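# Rotate the steel cup half a turn on its fixture

## Task

Rotate the steel cup that sits beneath the dial indicator by 180 degrees on its fixture, then release it so neither gripper is holding it.

## Robot and tools

Robot: two arms, left_arm and right_arm, each ending in a parallel two-finger gripper. Bases in the scene frame: left_arm at (-0.033, +0.330, 0) m, right_arm at (+0.003, -0.349, 0) m, both facing roughly +x. Scene frame: origin on the table top midway between the arms, +z up, +x out over the table, left_arm on the +y side. The names left and right do not correspond to image sides.

Gripper frame: fingers point along the gripper's +z axis and close along its y axis. The reported end_effector_position is the point between the finger pads, about 1 cm short of the fingertips. Joint limits (rad), base to hand: waist -2.618 to 3.054, shoulder 0.000 to 3.142, elbow 0.000 to 3.142, wrist pitch -1.571 to 1.571, wrist yaw -1.571 to 1.571, wrist roll -2.094 to 2.094. Each wrist carries a camera mount that can collide with things.

The row (used by execute_actions and move): a single flat list of 14 numbers, each in [-1, 1], always covering both arms: left_arm dx, dy, dz, rx, ry, rz, opening, then right_arm dx, dy, dz, rx, ry, rz, opening. The first six per arm are an offset, not a pose, expressed in that gripper's own axes and counted from the gripper pose shown in the most recent result (or, before any result in the scene shows it and for later calls within one reply, from where the robot is when the call starts). Scale: 1.0 equals 0.6 m for dx, dy, dz and 180 degrees for the rotation vector rx, ry, rz. Opening is absolute: +1 fully open (0.094 m), -1 closed. All zeros for an arm does not mean stay still; it pulls that arm back to the reference pose. To keep an arm in place, send the correction to its desired pose in the first call of a reply and zeros afterwards, with its current opening.

execute_actions: argument actions is a list with at most one entry, plus optional pictures (boolean). An empty list just reports state (with pictures). An action is {rows: list of 1 to 15 rows, steps: up to 15}; each row runs one 1/30 s control step, the last row repeats to fill the steps, and every row is measured from the same reference pose, not from the previous row. An action needs at least 6 steps; the final 6 are held back and run while you compose the next reply. A wait is {steps: n}, n up to 300, counted from the last result including your reply time. A refused call moves nothing.

move: target is one 14-number row as above; speed in m/s, 0.002 to 0.5 (default 0.25), turning capped at twice that in rad/s. Grippers travel straight lines, all ending together, lasting 0.5 to 10 s; orientation takes the shorter way. Paths ignore obstacles and the other arm. The gripper opening is sent at the start. Faster motion and targets placed deeper past contact mean harder impacts.

wait: seconds, 0 to 10; nothing new is sent. zoom_image: camera (cam_high, cam_low, cam_left_wrist, cam_right_wrist) and region [x0, y0, x1, y1] in pixels, at most 504 by 504, from that camera's latest image. read_manual: only returns licence text. finished_scene: scene (integer) ends the current scene and grades it; irreversible, so release the cup first and make sure it stays turned.

Controller behaviour: each step the commanded pose is clipped to within 70 mm and 16 degrees of the measured one, then damped inverse kinematics tracks it, favouring position over orientation. Arms tend to finish a centimetre or more low; re-aim higher if so. After an action the arm only continues to its last clipped pose, so check the result and send the remainder.

Result lines: per-arm state gives end_effector_position (m) and end_effector_quat_wxyz in the scene frame (may be slightly off at long reach). grip_measured is the finger opening on the command scale; Joint positions' last value is opening in metres. HELD marks steps where your command was partly not sent; pose unreachable means the clearance check altered or blocked a command to the named arm. Hand target shows where the controller is driving each gripper (only when nothing is held back). A move adds a move: line with the outcome (done, off_target, moving, held, fault), limits (paced = pose clipped; held = steps blocked, after which the arm may jump fast) and each gripper's distance from target. FAULT lines mean an arm stopped; MOTOR HOT warns from 75 °C, with stops at 90 °C and a collapse at 100 °C, so avoid holding loads longer than needed.

Gripping: to hold, command an opening about 0.03 below grip_measured (less for a lighter grip). Finger force tops out near 50 to 62 N per pad. Occasional tugs on held parts or pushes on loose objects can occur.

Avoid: knocking anything off the table, arms striking or pressing one another, drops, slips, slams and hard pushes. Prefer smooth, modest-speed motions.

Cameras: cam_high and cam_low fixed, two fisheye wrist cameras; all 504x504. Calibrations are approximate.

Each tool is called after "Request:" as name([rows], argument=value, ...), one row to a line, values as JSON.

## Session

I'll start by looking at the scene.

Request:
execute_actions(actions=[])

Scene clock: 0.00 s of 4800.00 s.
left_arm: end_effector_position=(+0.5318, +0.5125, +0.1053) grip_measured=+1.000 end_effector_quat_wxyz=(-0.123, +0.259, +0.752, +0.594) | right_arm: end_effector_position=(+0.2975, +0.1357, +0.3212) grip_measured=+1.000 end_effector_quat_wxyz=(-0.009, +0.119, +0.863, +0.491)
Joint positions: left_arm=[ 0.001  2.694  2.381 -0.764 -1.266  1.051  0.094] | right_arm=[ 0.941  2.067  2.251 -0.808 -0.487  1.401  0.094]
Joint velocities: left_arm=[ 0.002  0.042 -0.007  0.007  0.007 -0.022  0.   ] | right_arm=[-0.017 -0.002 -0.002  0.037  0.007 -0.007  0.   ]
Motor temperatures (°C, as the motors report them): left_arm=[21 22 22 21 22 22] | right_arm=[23 24 22 23 21 20]
Hand target (left_arm): +0.533, +0.513, +0.124; -0.111, +0.243, +0.752, +0.603
Hand target (right_arm): +0.296, +0.134, +0.341; +0.005, +0.105, +0.854, +0.510

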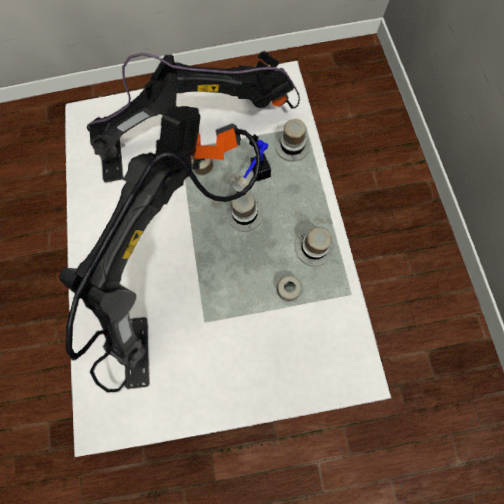

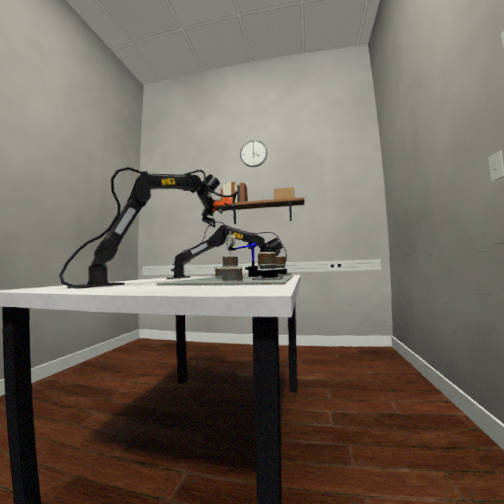

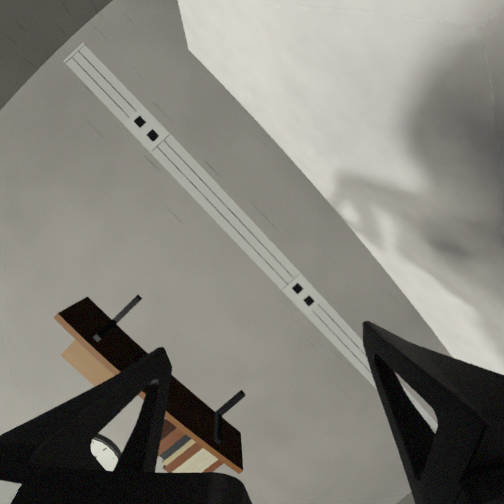

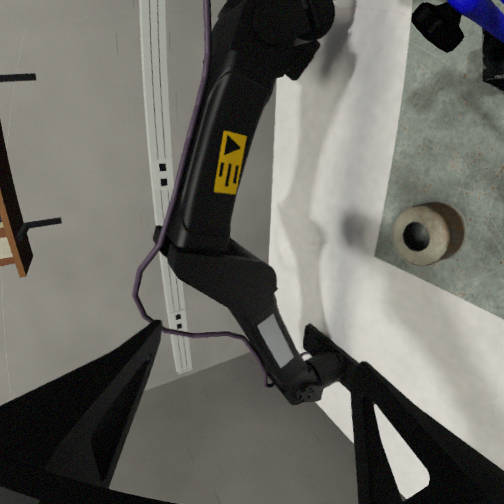

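Request:
zoom_image(camera="cam_high", region=[170, 100, 370, 320])

Request:
zoom_image(camera="cam_low", region=[150, 200, 310, 300])

Region (170, 100, 370, 320) of cam_high's 504x504 image, scaled by 2.291, with more detail than that image has; it fills the left 458 columns of this view, and the rest is white.

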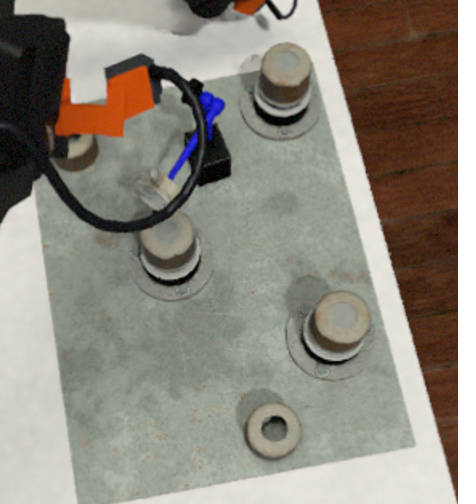

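Region (150, 200, 310, 300) of cam_low's 504x504 image, scaled by 3.150, with more detail than that image has; it fills the top 315 rows of this view, and the rest is white.

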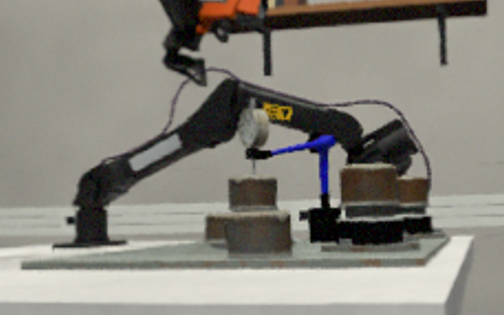

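Request:
zoom_image(camera="cam_high", region=[215, 160, 285, 240])

Request:
zoom_image(camera="cam_low", region=[205, 225, 295, 290])

Request:
zoom_image(camera="cam_high", region=[60, 100, 200, 400])

Region (215, 160, 285, 240) of cam_high's 504x504 image, scaled by 6.300, with more detail than that image has; it fills the left 441 columns of this view, and the rest is white.

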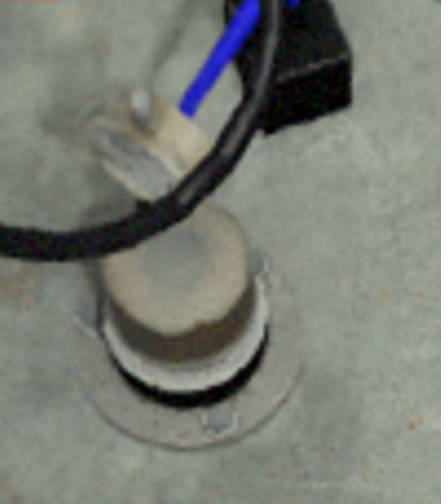

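Region (205, 225, 295, 290) of cam_low's 504x504 image, scaled by 5.600, with more detail than that image has.

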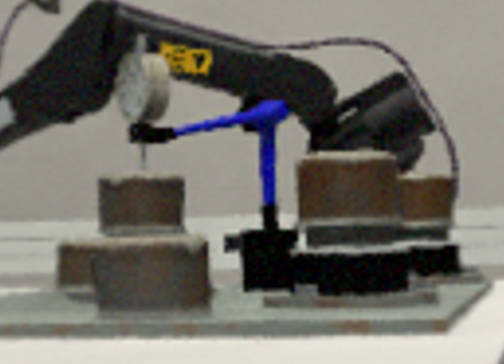

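Region (60, 100, 200, 400) of cam_high's 504x504 image, scaled by 1.680, with more detail than that image has; it fills the left 235 columns of this view, and the rest is white.

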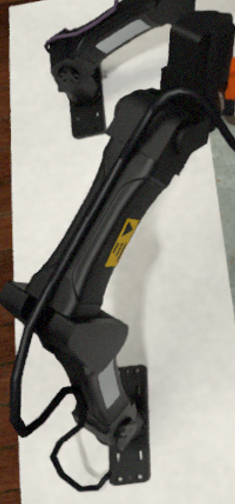

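Request:
move(target=[0.4710, -0.1688, -0.5665, 0.3247, -0.6069, -0.2580, 1, -0.1068, -0.3162, -0.3144, 0.0503, -0.1615, -0.4702, 1], speed=0.35)

Scene clock: 21.60 s of 4800.00 s.
left_arm: end_effector_position=(+0.2036, +0.2456, +0.2422) grip_measured=+1.000 end_effector_quat_wxyz=(+0.600, +0.255, +0.727, -0.216) | right_arm: end_effector_position=(+0.3029, -0.1289, +0.2356) grip_measured=+1.000 end_effector_quat_wxyz=(+0.484, -0.373, +0.746, +0.265)
Joint positions: left_arm=[ 0.225  0.509  0.466 -0.264  0.905  0.236  0.094] | right_arm=[ 0.451  1.139  0.815 -0.148 -0.53  -0.214  0.094]
Joint velocities: left_arm=[-0.007 -0.012 -0.027 -0.007  0.037 -0.066  0.   ] | right_arm=[ 0.007 -0.002 -0.007  0.051  0.051  0.051  0.   ]
Motor temperatures (°C, as the motors report them): left_arm=[21 29 23 23 22 22] | right_arm=[23 28 24 28 21 20]
Hand target (left_arm): +0.200, +0.243, +0.246; +0.607, +0.260, +0.718, -0.219
Hand target (right_arm): +0.303, -0.131, +0.251; +0.508, -0.378, +0.728, +0.264
Off the commanded pose (left_arm): 0.011 m, 1 deg.
Off the commanded pose (right_arm): 0.014 m, 4 deg.
Kept back: nothing.
After step 90, 14.53 s passed at rest.
move: off_target (left_arm, right_arm)
camera_calibration (this result's frames):
cam_left_wrist: T_world_to_cam=[[-0.621938, -0.76581, -0.163488, 0.352576], [-0.346124, 0.456122, -0.819848, 0.202262], [0.702418, -0.453308, -0.548744, 0.224008], [0, 0, 0, 1]] pos_world=[0.13194, 0.279295, 0.346389]
cam_right_wrist: T_world_to_cam=[[0.864972, -0.462025, 0.195847, -0.359112], [-0.273199, -0.76093, -0.588513, 0.165512], [0.420934, 0.455542, -0.784408, 0.235333], [0, 0, 0, 1]] pos_world=[0.25678, -0.14718, 0.352334]

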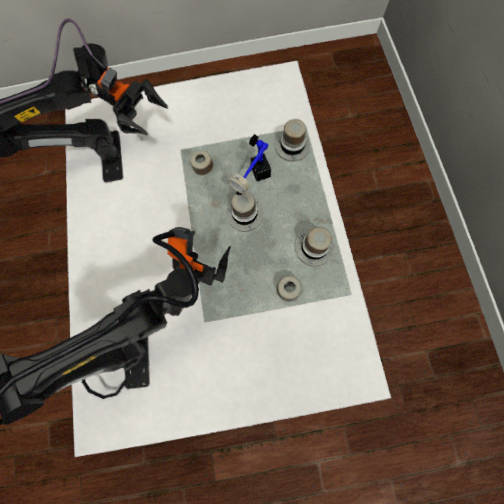

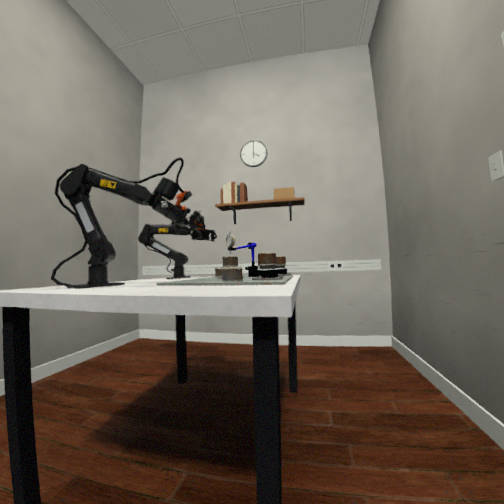

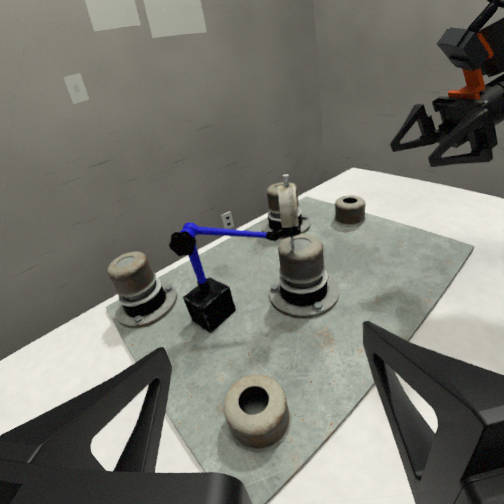

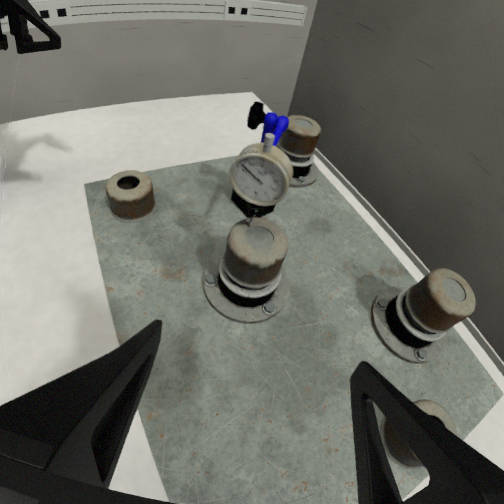

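Request:
zoom_image(camera="cam_right_wrist", region=[180, 90, 340, 340])

Request:
zoom_image(camera="cam_left_wrist", region=[240, 160, 380, 330])

Request:
zoom_image(camera="cam_high", region=[140, 160, 290, 310])

Region (180, 90, 340, 340) of cam_right_wrist's 504x504 image, scaled by 2.016, with more detail than that image has; it fills the left 323 columns of this view, and the rest is white.

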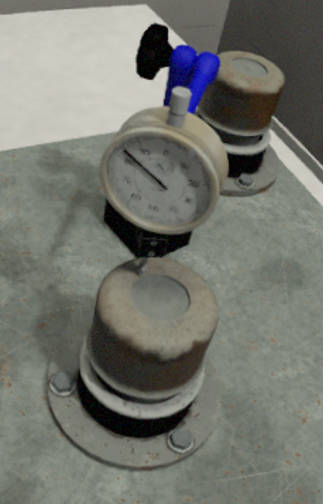

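Region (240, 160, 380, 330) of cam_left_wrist's 504x504 image, scaled by 2.965, with more detail than that image has; it fills the left 415 columns of this view, and the rest is white.

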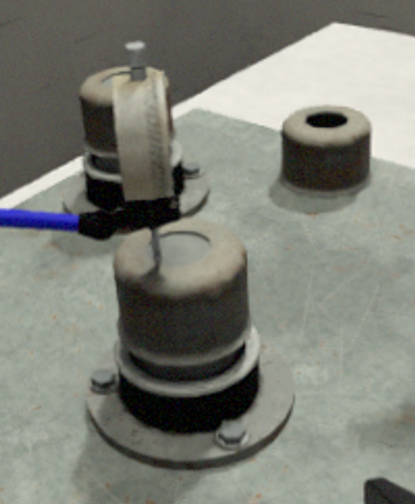

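Region (140, 160, 290, 310) of cam_high's 504x504 image, scaled by 3.360, with more detail than that image has.

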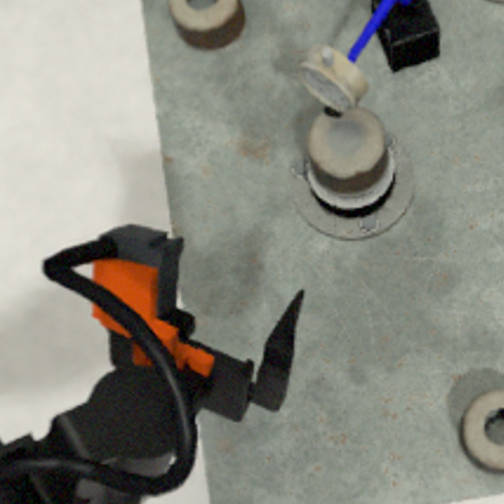

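Request:
move(target=[-0.006, -0.005, -0.003, 0, -0.007, 0, 1, 0.1229, 0.0694, 0.2738, 0.2337, -0.1155, 0.0411, 1], speed=0.22)

Scene clock: 30.07 s of 4800.00 s.
left_arm: end_effector_position=(+0.2041, +0.2457, +0.2436) grip_measured=+1.000 end_effector_quat_wxyz=(+0.600, +0.248, +0.727, -0.221) | right_arm: end_effector_position=(+0.3310, -0.0069, +0.0919) grip_measured=+1.000 end_effector_quat_wxyz=(+0.678, -0.084, +0.727, +0.065)
Joint positions: left_arm=[ 0.225  0.509  0.466 -0.255  0.905  0.213  0.094] | right_arm=[1.165 2.143 0.776 1.253 0.885 0.068 0.094]
Joint velocities: left_arm=[-0.002  0.002 -0.002  0.007 -0.037  0.007  0.   ] | right_arm=[-0.022  0.017 -0.012 -0.007 -0.11  -0.095  0.   ]
Motor temperatures (°C, as the motors report them): left_arm=[21 27 23 24 22 22] | right_arm=[23 27 24 29 21 20]
Hand target (left_arm): +0.201, +0.244, +0.246; +0.608, +0.253, +0.720, -0.219
Hand target (right_arm): +0.331, -0.001, +0.103; +0.689, -0.072, +0.717, +0.076
Off the commanded pose (left_arm): 0.004 m, 1 deg.
Off the commanded pose (right_arm): 0.015 m, 2 deg.
Kept back: nothing.
After step 90, 2.80 s passed at rest.
move: off_target (right_arm)
camera_calibration (this result's frames):
cam_left_wrist: T_world_to_cam=[[-0.61986, -0.770607, -0.148119, 0.350143], [-0.352499, 0.44208, -0.824809, 0.209517], [0.701084, -0.459054, -0.545665, 0.22545], [0, 0, 0, 1]] pos_world=[0.132835, 0.280694, 0.347695]
cam_right_wrist: T_world_to_cam=[[0.246331, -0.928622, 0.277458, -0.104843], [-0.481279, -0.365691, -0.796643, 0.272182], [0.841244, 0.0627034, -0.537007, -0.109411], [0, 0, 0, 1]] pos_world=[0.248863, 0.0090355, 0.187168]

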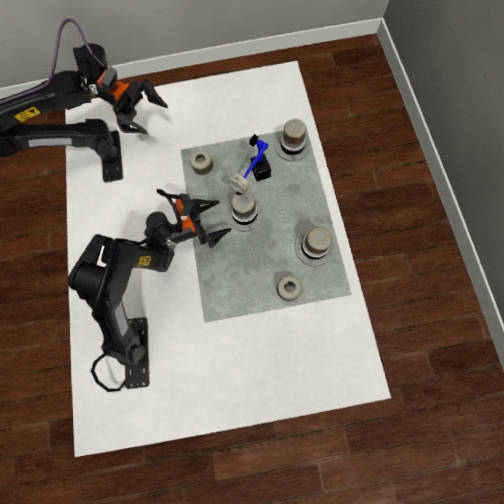

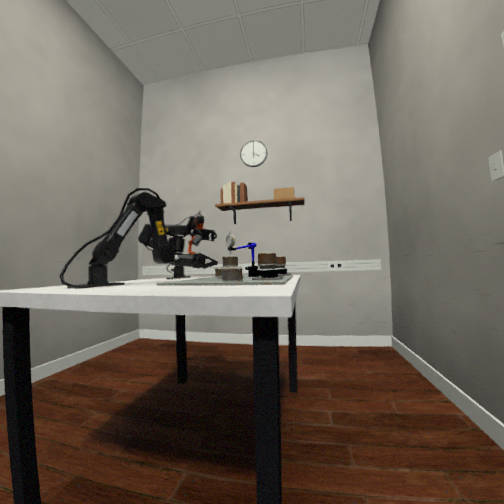

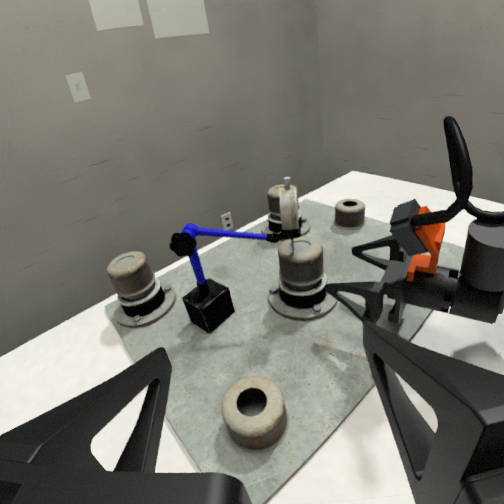

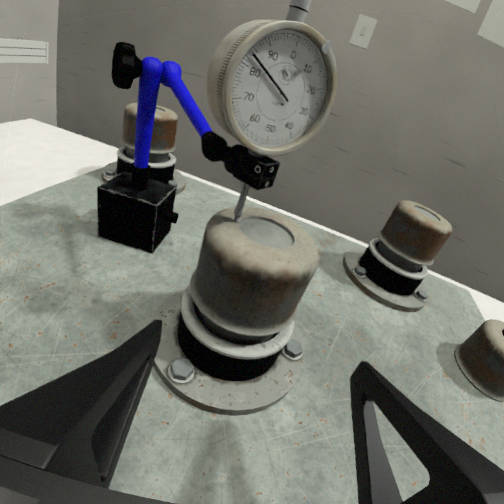

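Request:
zoom_image(camera="cam_right_wrist", region=[130, 130, 390, 430])

Request:
zoom_image(camera="cam_high", region=[140, 160, 290, 270])

Request:
zoom_image(camera="cam_low", region=[130, 200, 270, 290])

Region (130, 130, 390, 430) of cam_right_wrist's 504x504 image, scaled by 1.680, with more detail than that image has; it fills the left 437 columns of this view, and the rest is white.

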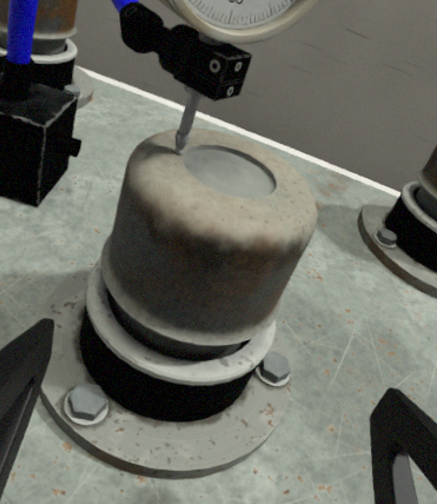

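Region (140, 160, 290, 270) of cam_high's 504x504 image, scaled by 3.360, with more detail than that image has; it fills the top 370 rows of this view, and the rest is white.

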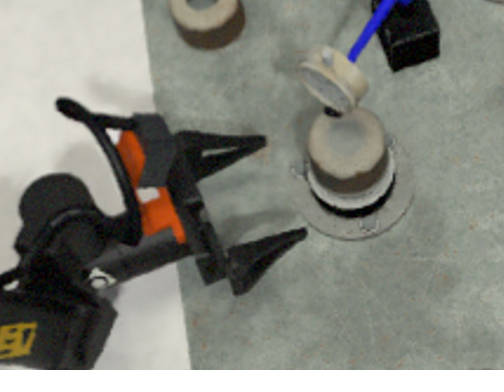

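Region (130, 200, 270, 290) of cam_low's 504x504 image, scaled by 3.600, with more detail than that image has; it fills the top 324 rows of this view, and the rest is white.

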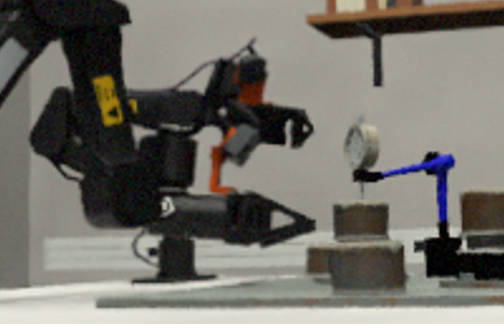

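Request:
move(target=[-0.004, -0.005, -0.003, 0, -0.007, 0, 1, -0.030, 0.018, 0.1467, 0, -0.011, 0.009, 1], speed=0.12)

Scene clock: 35.57 s of 4800.00 s.
left_arm: end_effector_position=(+0.2046, +0.2458, +0.2455) grip_measured=+1.000 end_effector_quat_wxyz=(+0.601, +0.242, +0.727, -0.226) | right_arm: end_effector_position=(+0.4096, +0.0204, +0.0946) grip_measured=+1.000 end_effector_quat_wxyz=(+0.684, -0.075, +0.722, +0.072)
Joint positions: left_arm=[ 0.225  0.509  0.466 -0.244  0.905  0.191  0.094] | right_arm=[1.023 2.287 1.074 1.14  0.747 0.051 0.094]
Joint velocities: left_arm=[-0.002 -0.002 -0.007 -0.007 -0.022 -0.11   0.   ] | right_arm=[-0.002  0.002 -0.007 -0.066 -0.051  0.022  0.   ]
Motor temperatures (°C, as the motors report them): left_arm=[21 26 23 24 22 22] | right_arm=[23 28 24 29 21 20]
Hand target (left_arm): +0.201, +0.244, +0.246; +0.608, +0.246, +0.721, -0.224
Hand target (right_arm): +0.415, +0.023, +0.103; +0.689, -0.073, +0.717, +0.076
Off the commanded pose (left_arm): 0.004 m, 1 deg.
Off the commanded pose (right_arm): 0.011 m, 1 deg.
Kept back: nothing.
After step 90, 1.23 s passed at rest.
move: off_target (right_arm)
camera_calibration (this result's frames):
cam_left_wrist: T_world_to_cam=[[-0.617284, -0.775075, -0.134981, 0.348203], [-0.356986, 0.428832, -0.829857, 0.216583], [0.701086, -0.464071, -0.541403, 0.226325], [0, 0, 0, 1]] pos_world=[0.133584, 0.282037, 0.349267]
cam_right_wrist: T_world_to_cam=[[0.23961, -0.93605, 0.257677, -0.0948109], [-0.471519, -0.344202, -0.811908, 0.319169], [0.848679, 0.0730415, -0.52384, -0.180293], [0, 0, 0, 1]] pos_world=[0.326223, 0.0342798, 0.189122]

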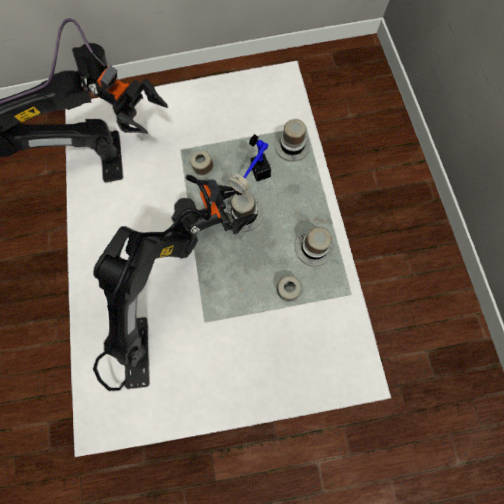

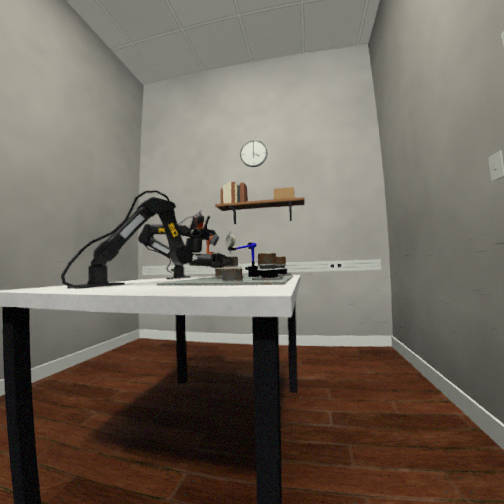

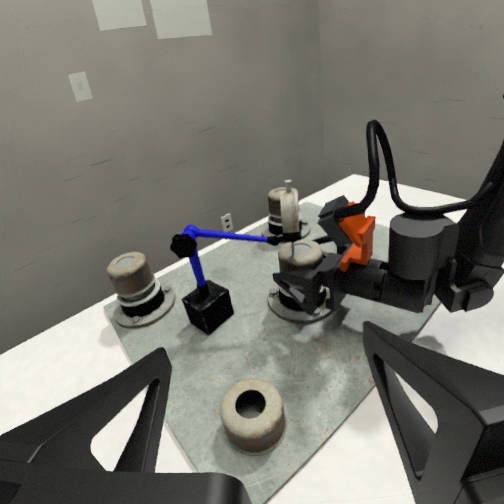

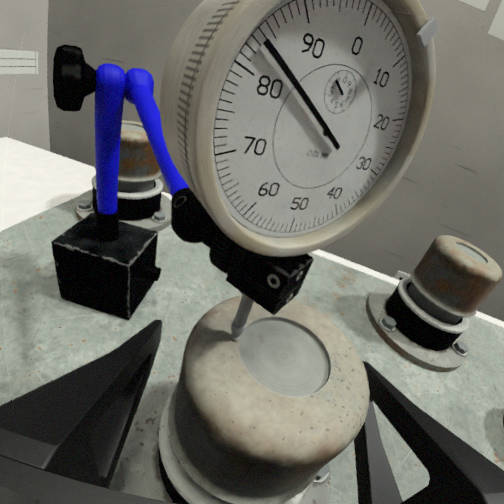

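Request:
zoom_image(camera="cam_right_wrist", region=[100, 260, 440, 504])

Request:
zoom_image(camera="cam_high", region=[180, 160, 280, 250])

Request:
zoom_image(camera="cam_left_wrist", region=[250, 170, 410, 330])

Request:
zoom_image(camera="cam_low", region=[170, 215, 270, 290])

Region (100, 260, 440, 504) of cam_right_wrist's 504x504 image, scaled by 1.482, with more detail than that image has; it fills the top 362 rows of this view, and the rest is white.

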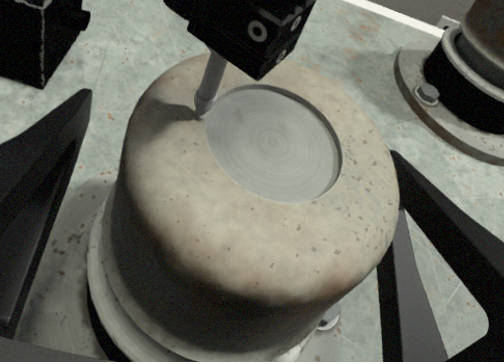

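Region (180, 160, 280, 250) of cam_high's 504x504 image, scaled by 5.040, with more detail than that image has; it fills the top 454 rows of this view, and the rest is white.

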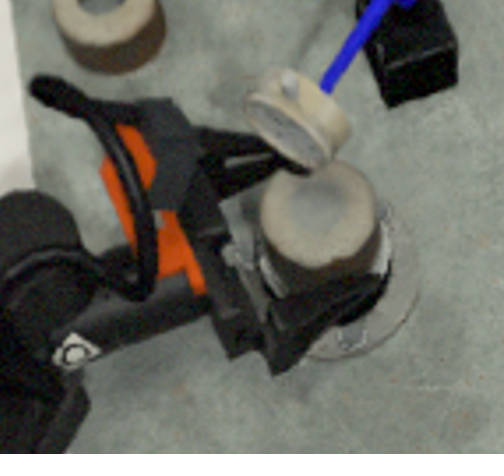

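Region (250, 170, 410, 330) of cam_left_wrist's 504x504 image, scaled by 3.150, with more detail than that image has.

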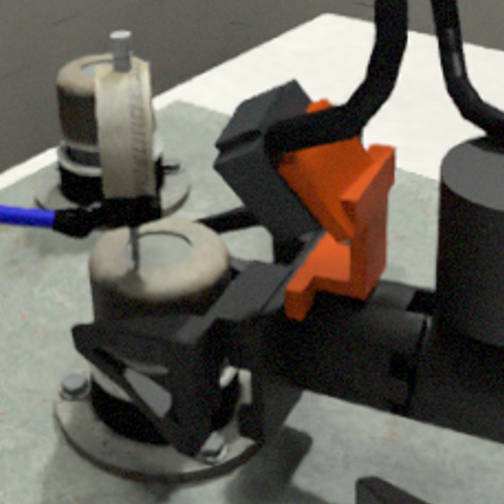

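Region (170, 215, 270, 290) of cam_low's 504x504 image, scaled by 5.040, with more detail than that image has; it fills the top 378 rows of this view, and the rest is white.

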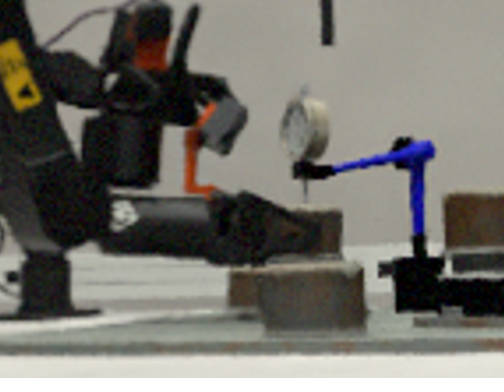

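Request:
execute_actions([
  {"rows": [[-0.002,-0.005,-0.004,0,-0.006,0.004,1,-0.014,0,0,0,-0.0045,0,0.88],[-0.002,-0.005,-0.004,0,-0.006,0.004,1,-0.014,0,0,0,-0.0045,0,0.77],[-0.002,-0.005,-0.004,0,-0.006,0.004,1,-0.014,0,0,0,-0.0045,0,0.69],[-0.002,-0.005,-0.004,0,-0.006,0.004,1,-0.014,0,0,0,-0.0045,0,0.63],[-0.002,-0.005,-0.004,0,-0.006,0.004,1,-0.014,0,0,0,-0.0045,0,0.59],[-0.002,-0.005,-0.004,0,-0.006,0.004,1,-0.014,0,0,0,-0.0045,0,0.56],[-0.002,-0.005,-0.004,0,-0.006,0.004,1,-0.014,0,0,0,-0.0045,0,0.54],[-0.002,-0.005,-0.004,0,-0.006,0.004,1,-0.014,0,0,0,-0.0045,0,0.52],[-0.002,-0.005,-0.004,0,-0.006,0.004,1,-0.014,0,0,0,-0.0045,0,0.50],[-0.002,-0.005,-0.004,0,-0.006,0.004,1,-0.014,0,0,0,-0.0045,0,0.48],[-0.002,-0.005,-0.004,0,-0.006,0.004,1,-0.014,0,0,0,-0.0045,0,0.46]], "steps": 15},
])

Request:
execute_actions(actions=[])

Scene clock: 38.33 s of 4800.00 s.
left_arm: end_effector_position=(+0.2035, +0.2455, +0.2446) grip_measured=+1.000 end_effector_quat_wxyz=(+0.602, +0.242, +0.726, -0.226) | right_arm: end_effector_position=(+0.4098, +0.0195, +0.0944) grip_measured=+0.511 end_effector_quat_wxyz=(+0.684, -0.075, +0.722, +0.069)
Joint positions: left_arm=[ 0.225  0.499  0.458 -0.242  0.905  0.188  0.094] | right_arm=[1.023 2.287 1.074 1.139 0.752 0.048 0.071]
Joint velocities: left_arm=[-0.002  0.002  0.002 -0.022 -0.022 -0.037  0.   ] | right_arm=[-0.012  0.002  0.007 -0.051  0.007 -0.066 -0.019]
Motor temperatures (°C, as the motors report them): left_arm=[21 25 23 25 22 22] | right_arm=[23 28 24 29 21 20]
Steps of this call (steps 1 to 74: nothing new was sent; steps 75 to 83: the first 9 steps of this action). Readings (end_effector_position):
75: left_arm (+0.2045, +0.2458, +0.2458) | right_arm (+0.4096, +0.0206, +0.0944)
76: left_arm (+0.2043, +0.2457, +0.2458) | right_arm (+0.4096, +0.0206, +0.0944)
78: left_arm (+0.2037, +0.2456, +0.2455) | right_arm (+0.4096, +0.0206, +0.0944)
82: left_arm (+0.2035, +0.2455, +0.2446) | right_arm (+0.4097, +0.0199, +0.0944)
83: the state above

Scene clock: 38.53 s of 4800.00 s.
left_arm: end_effector_position=(+0.2035, +0.2455, +0.2446) grip_measured=+1.000 end_effector_quat_wxyz=(+0.602, +0.242, +0.726, -0.226) | right_arm: end_effector_position=(+0.4099, +0.0192, +0.0945) grip_measured=+0.475 end_effector_quat_wxyz=(+0.684, -0.074, +0.722, +0.068)
Joint positions: left_arm=[ 0.225  0.499  0.458 -0.242  0.905  0.187  0.094] | right_arm=[1.023 2.287 1.074 1.139 0.754 0.048 0.069]
Joint velocities: left_arm=[ 0.002 -0.012  0.002  0.007  0.022 -0.066  0.   ] | right_arm=[-0.007 -0.017 -0.002 -0.007 -0.037 -0.051 -0.001]
Motor temperatures (°C, as the motors report them): left_arm=[21 25 23 25 22 22] | right_arm=[23 28 24 29 21 20]
Hand target (left_arm): +0.201, +0.245, +0.247; +0.609, +0.245, +0.720, -0.224
Hand target (right_arm): +0.410, +0.021, +0.103; +0.689, -0.075, +0.717, +0.073
Off the commanded pose (left_arm): 0.004 m, 1 deg.
Off the commanded pose (right_arm): 0.009 m, 1 deg.
Kept back: nothing.
Steps of this call (steps 1 to 6: the last 6 steps of your previous action). Readings (end_effector_position):
1: left_arm (+0.2035, +0.2455, +0.2446) | right_arm (+0.4099, +0.0192, +0.0945)
2: left_arm (+0.2035, +0.2455, +0.2446) | right_arm (+0.4099, +0.0192, +0.0945)
4: left_arm (+0.2035, +0.2455, +0.2446) | right_arm (+0.4099, +0.0192, +0.0945)
6: the state above
camera_calibration (this result's frames):
cam_left_wrist: T_world_to_cam=[[-0.616439, -0.775715, -0.13516, 0.347229], [-0.355236, 0.42717, -0.831464, 0.216036], [0.702716, -0.464534, -0.538886, 0.225661], [0, 0, 0, 1]] pos_world=[0.132214, 0.281894, 0.348163]
cam_right_wrist: T_world_to_cam=[[0.232893, -0.936724, 0.261362, -0.0936067], [-0.473696, -0.343981, -0.810734, 0.319494], [0.849337, 0.0650081, -0.523833, -0.18062], [0, 0, 0, 1]] pos_world=[0.326551, 0.0339581, 0.188875]

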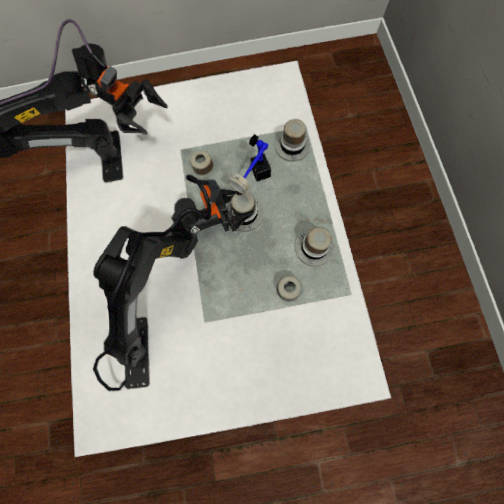

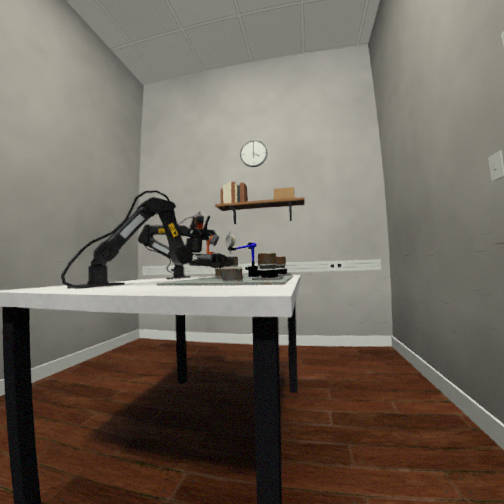

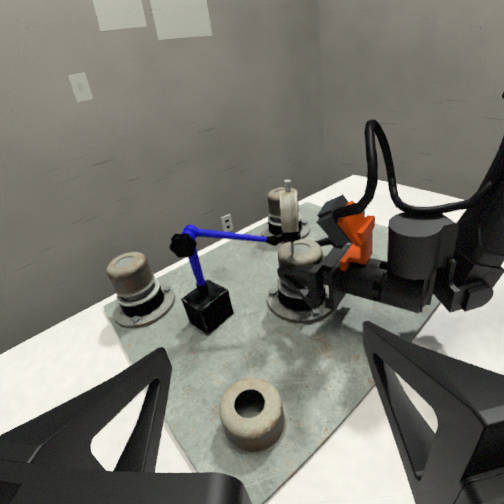

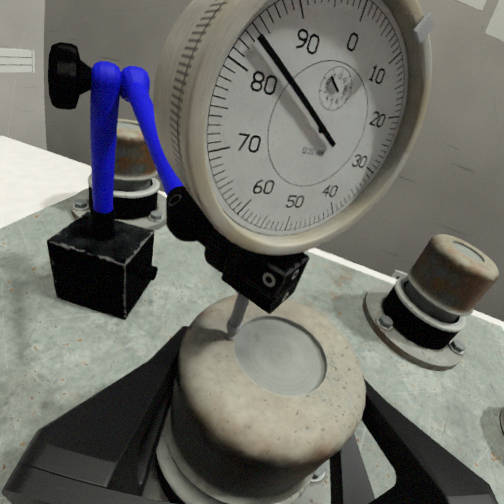

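Request:
zoom_image(camera="cam_right_wrist", region=[150, 280, 390, 480])

Region (150, 280, 390, 480) of cam_right_wrist's 504x504 image, scaled by 2.100, with more detail than that image has.

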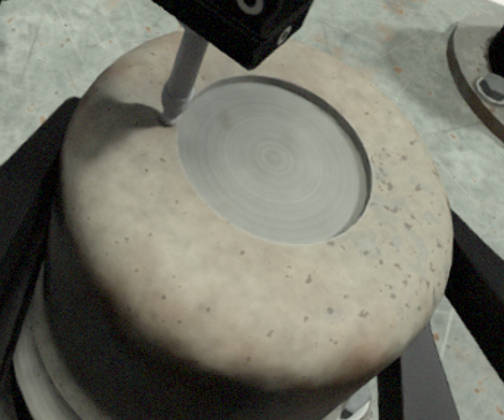

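Request:
move(target=[-0.004, -0.003, -0.003, 0, -0.006, 0.004, 1, -0.0114, 0.0105, -0.0049, -0.2495, -0.0047, -0.0109, 0.445], speed=0.18)

Scene clock: 43.23 s of 4800.00 s.
left_arm: end_effector_position=(+0.2039, +0.2456, +0.2459) grip_measured=+1.000 end_effector_quat_wxyz=(+0.604, +0.242, +0.725, -0.225) | right_arm: end_effector_position=(+0.4078, +0.0257, +0.0947) grip_measured=+0.466 end_effector_quat_wxyz=(+0.611, -0.335, +0.644, +0.315)
Joint positions: left_arm=[ 0.225  0.499  0.458 -0.235  0.905  0.184  0.094] | right_arm=[ 0.712  2.234  0.947  1.229 -0.309 -0.021  0.069]
Joint velocities: left_arm=[ 0.017 -0.022 -0.002  0.037  0.022  0.022  0.   ] | right_arm=[-0.012 -0.002  0.002 -0.066 -0.007 -0.007  0.001]
Motor temperatures (°C, as the motors report them): left_arm=[21 25 23 25 22 22] | right_arm=[23 28 24 29 21 20]
Hand target (left_arm): +0.202, +0.245, +0.247; +0.611, +0.244, +0.719, -0.224
Hand target (right_arm): +0.408, +0.025, +0.102; +0.611, -0.342, +0.635, +0.327
Off the commanded pose (left_arm): 0.003 m, 1 deg.
Off the commanded pose (right_arm): 0.007 m, 2 deg.
Kept back: nothing.
move: done
camera_calibration (this result's frames):
cam_left_wrist: T_world_to_cam=[[-0.615334, -0.776114, -0.137876, 0.348224], [-0.351177, 0.426503, -0.833529, 0.217011], [0.705718, -0.46448, -0.534995, 0.224551], [0, 0, 0, 1]] pos_world=[0.132014, 0.282005, 0.349031]
cam_right_wrist: T_world_to_cam=[[0.810527, -0.523644, 0.26238, -0.333301], [-0.109598, -0.575661, -0.810311, 0.178372], [0.575356, 0.628022, -0.523979, -0.0818781], [0, 0, 0, 1]] pos_world=[0.336808, -0.0204284, 0.189086]

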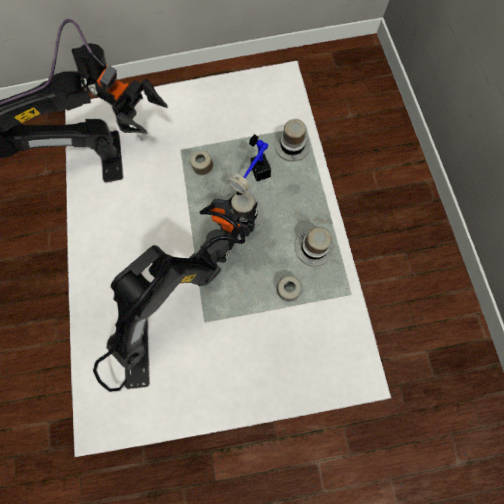

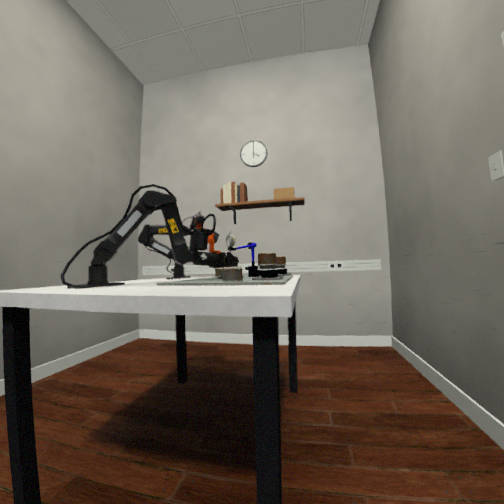

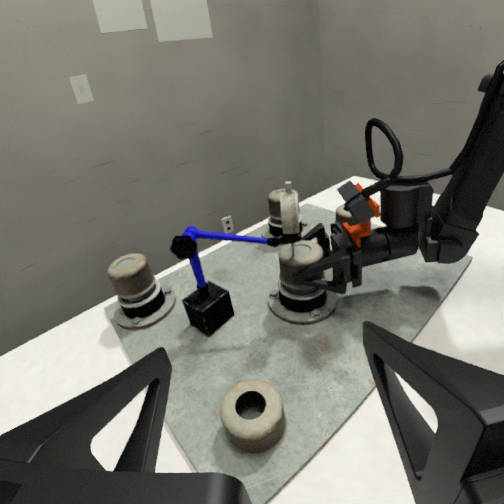

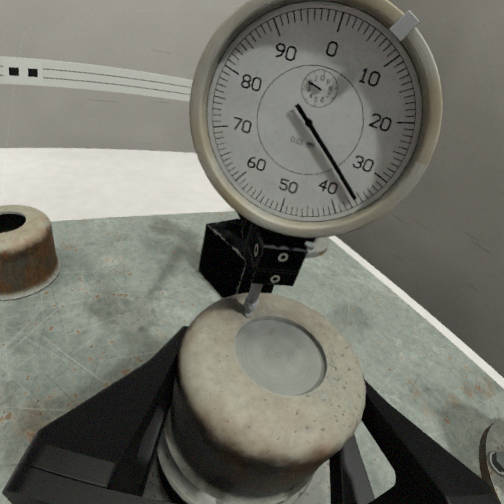

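Request:
zoom_image(camera="cam_right_wrist", region=[150, 280, 390, 480])

Request:
zoom_image(camera="cam_right_wrist", region=[190, 0, 450, 240])

Region (150, 280, 390, 480) of cam_right_wrist's 504x504 image, scaled by 2.100, with more detail than that image has.

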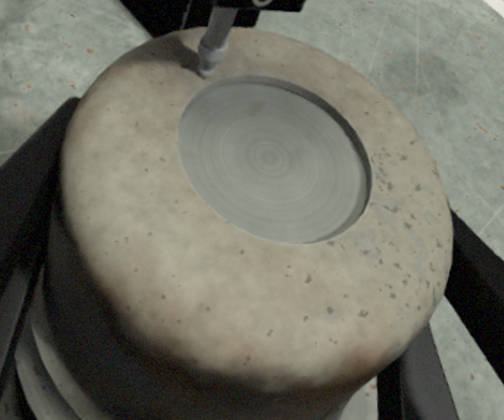

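Region (190, 0, 450, 240) of cam_right_wrist's 504x504 image, scaled by 1.938, with more detail than that image has; it fills the top 465 rows of this view, and the rest is white.

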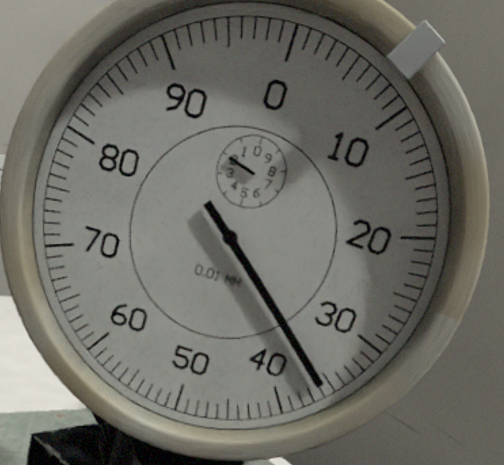

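Request:
move(target=[-0.002, -0.003, -0.002, 0, -0.006, 0.004, 1, -0.0096, 0.0101, -0.0030, -0.2705, -0.0048, -0.0117, 0.44], speed=0.2)

Scene clock: 47.23 s of 4800.00 s.
left_arm: end_effector_position=(+0.2045, +0.2458, +0.2481) grip_measured=+1.000 end_effector_quat_wxyz=(+0.608, +0.243, +0.722, -0.224) | right_arm: end_effector_position=(+0.3987, +0.0294, +0.0939) grip_measured=+0.466 end_effector_quat_wxyz=(-0.436, +0.566, -0.445, -0.540)
Joint positions: left_arm=[ 0.225  0.499  0.458 -0.222  0.905  0.18   0.094] | right_arm=[ 0.502  2.468  1.484  0.81  -1.357 -0.183  0.069]
Joint velocities: left_arm=[-0.002 -0.012 -0.007  0.037 -0.007 -0.037  0.   ] | right_arm=[-0.012 -0.007  0.017 -0.11  -0.051 -0.11  -0.   ]
Motor temperatures (°C, as the motors report them): left_arm=[21 24 23 25 22 22] | right_arm=[23 29 24 29 21 20]
Hand target (left_arm): +0.202, +0.245, +0.247; +0.612, +0.244, +0.718, -0.224
Hand target (right_arm): +0.402, +0.029, +0.100; -0.430, +0.565, -0.446, -0.544
Off the commanded pose (left_arm): 0.003 m, 1 deg.
Off the commanded pose (right_arm): 0.007 m, 1 deg.
Kept back: nothing.
move: done
camera_calibration (this result's frames):
cam_left_wrist: T_world_to_cam=[[-0.613379, -0.776628, -0.14358, 0.350167], [-0.343352, 0.425933, -0.837072, 0.218459], [0.711249, -0.464144, -0.527916, 0.22243], [0, 0, 0, 1]] pos_world=[0.13159, 0.28214, 0.350567]
cam_right_wrist: T_world_to_cam=[[0.92914, 0.250637, 0.271807, -0.394787], [0.360347, -0.449342, -0.81746, -0.011548], [-0.0827508, 0.85748, -0.507819, 0.17475], [0, 0, 0, 1]] pos_world=[0.385435, -0.0560853, 0.186607]

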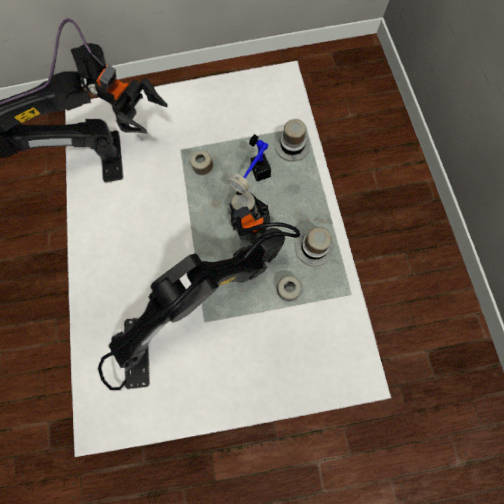

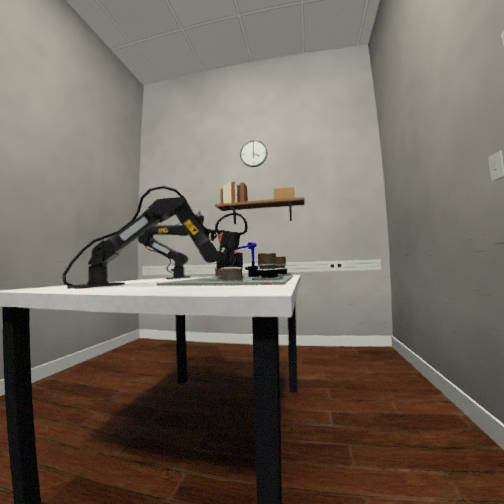

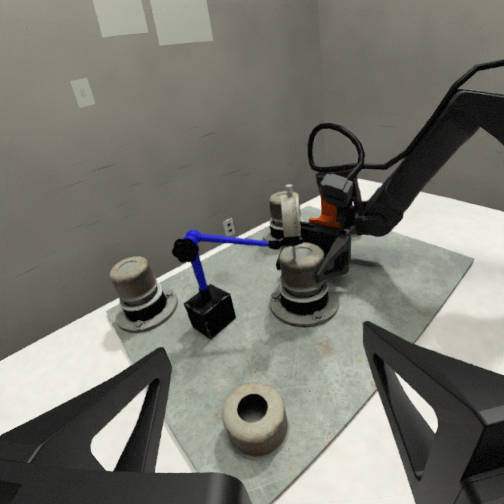

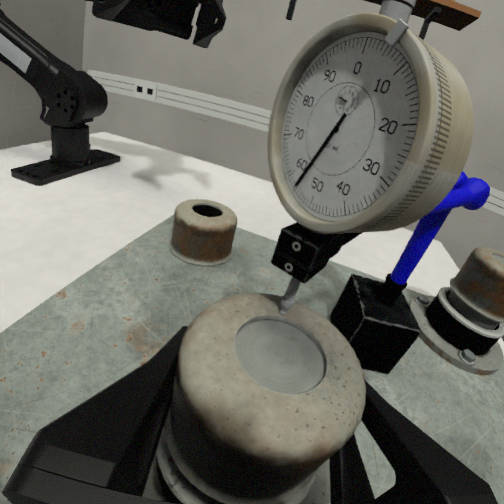

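Request:
zoom_image(camera="cam_right_wrist", region=[150, 280, 390, 480])

Region (150, 280, 390, 480) of cam_right_wrist's 504x504 image, scaled by 2.100, with more detail than that image has.

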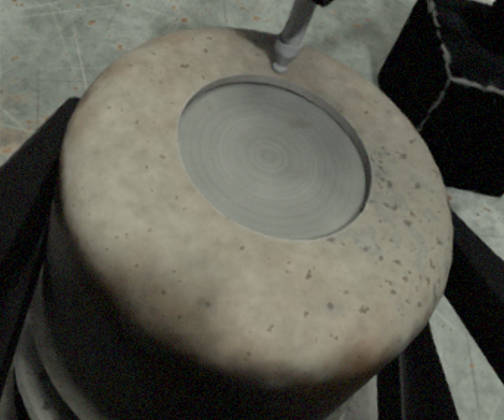

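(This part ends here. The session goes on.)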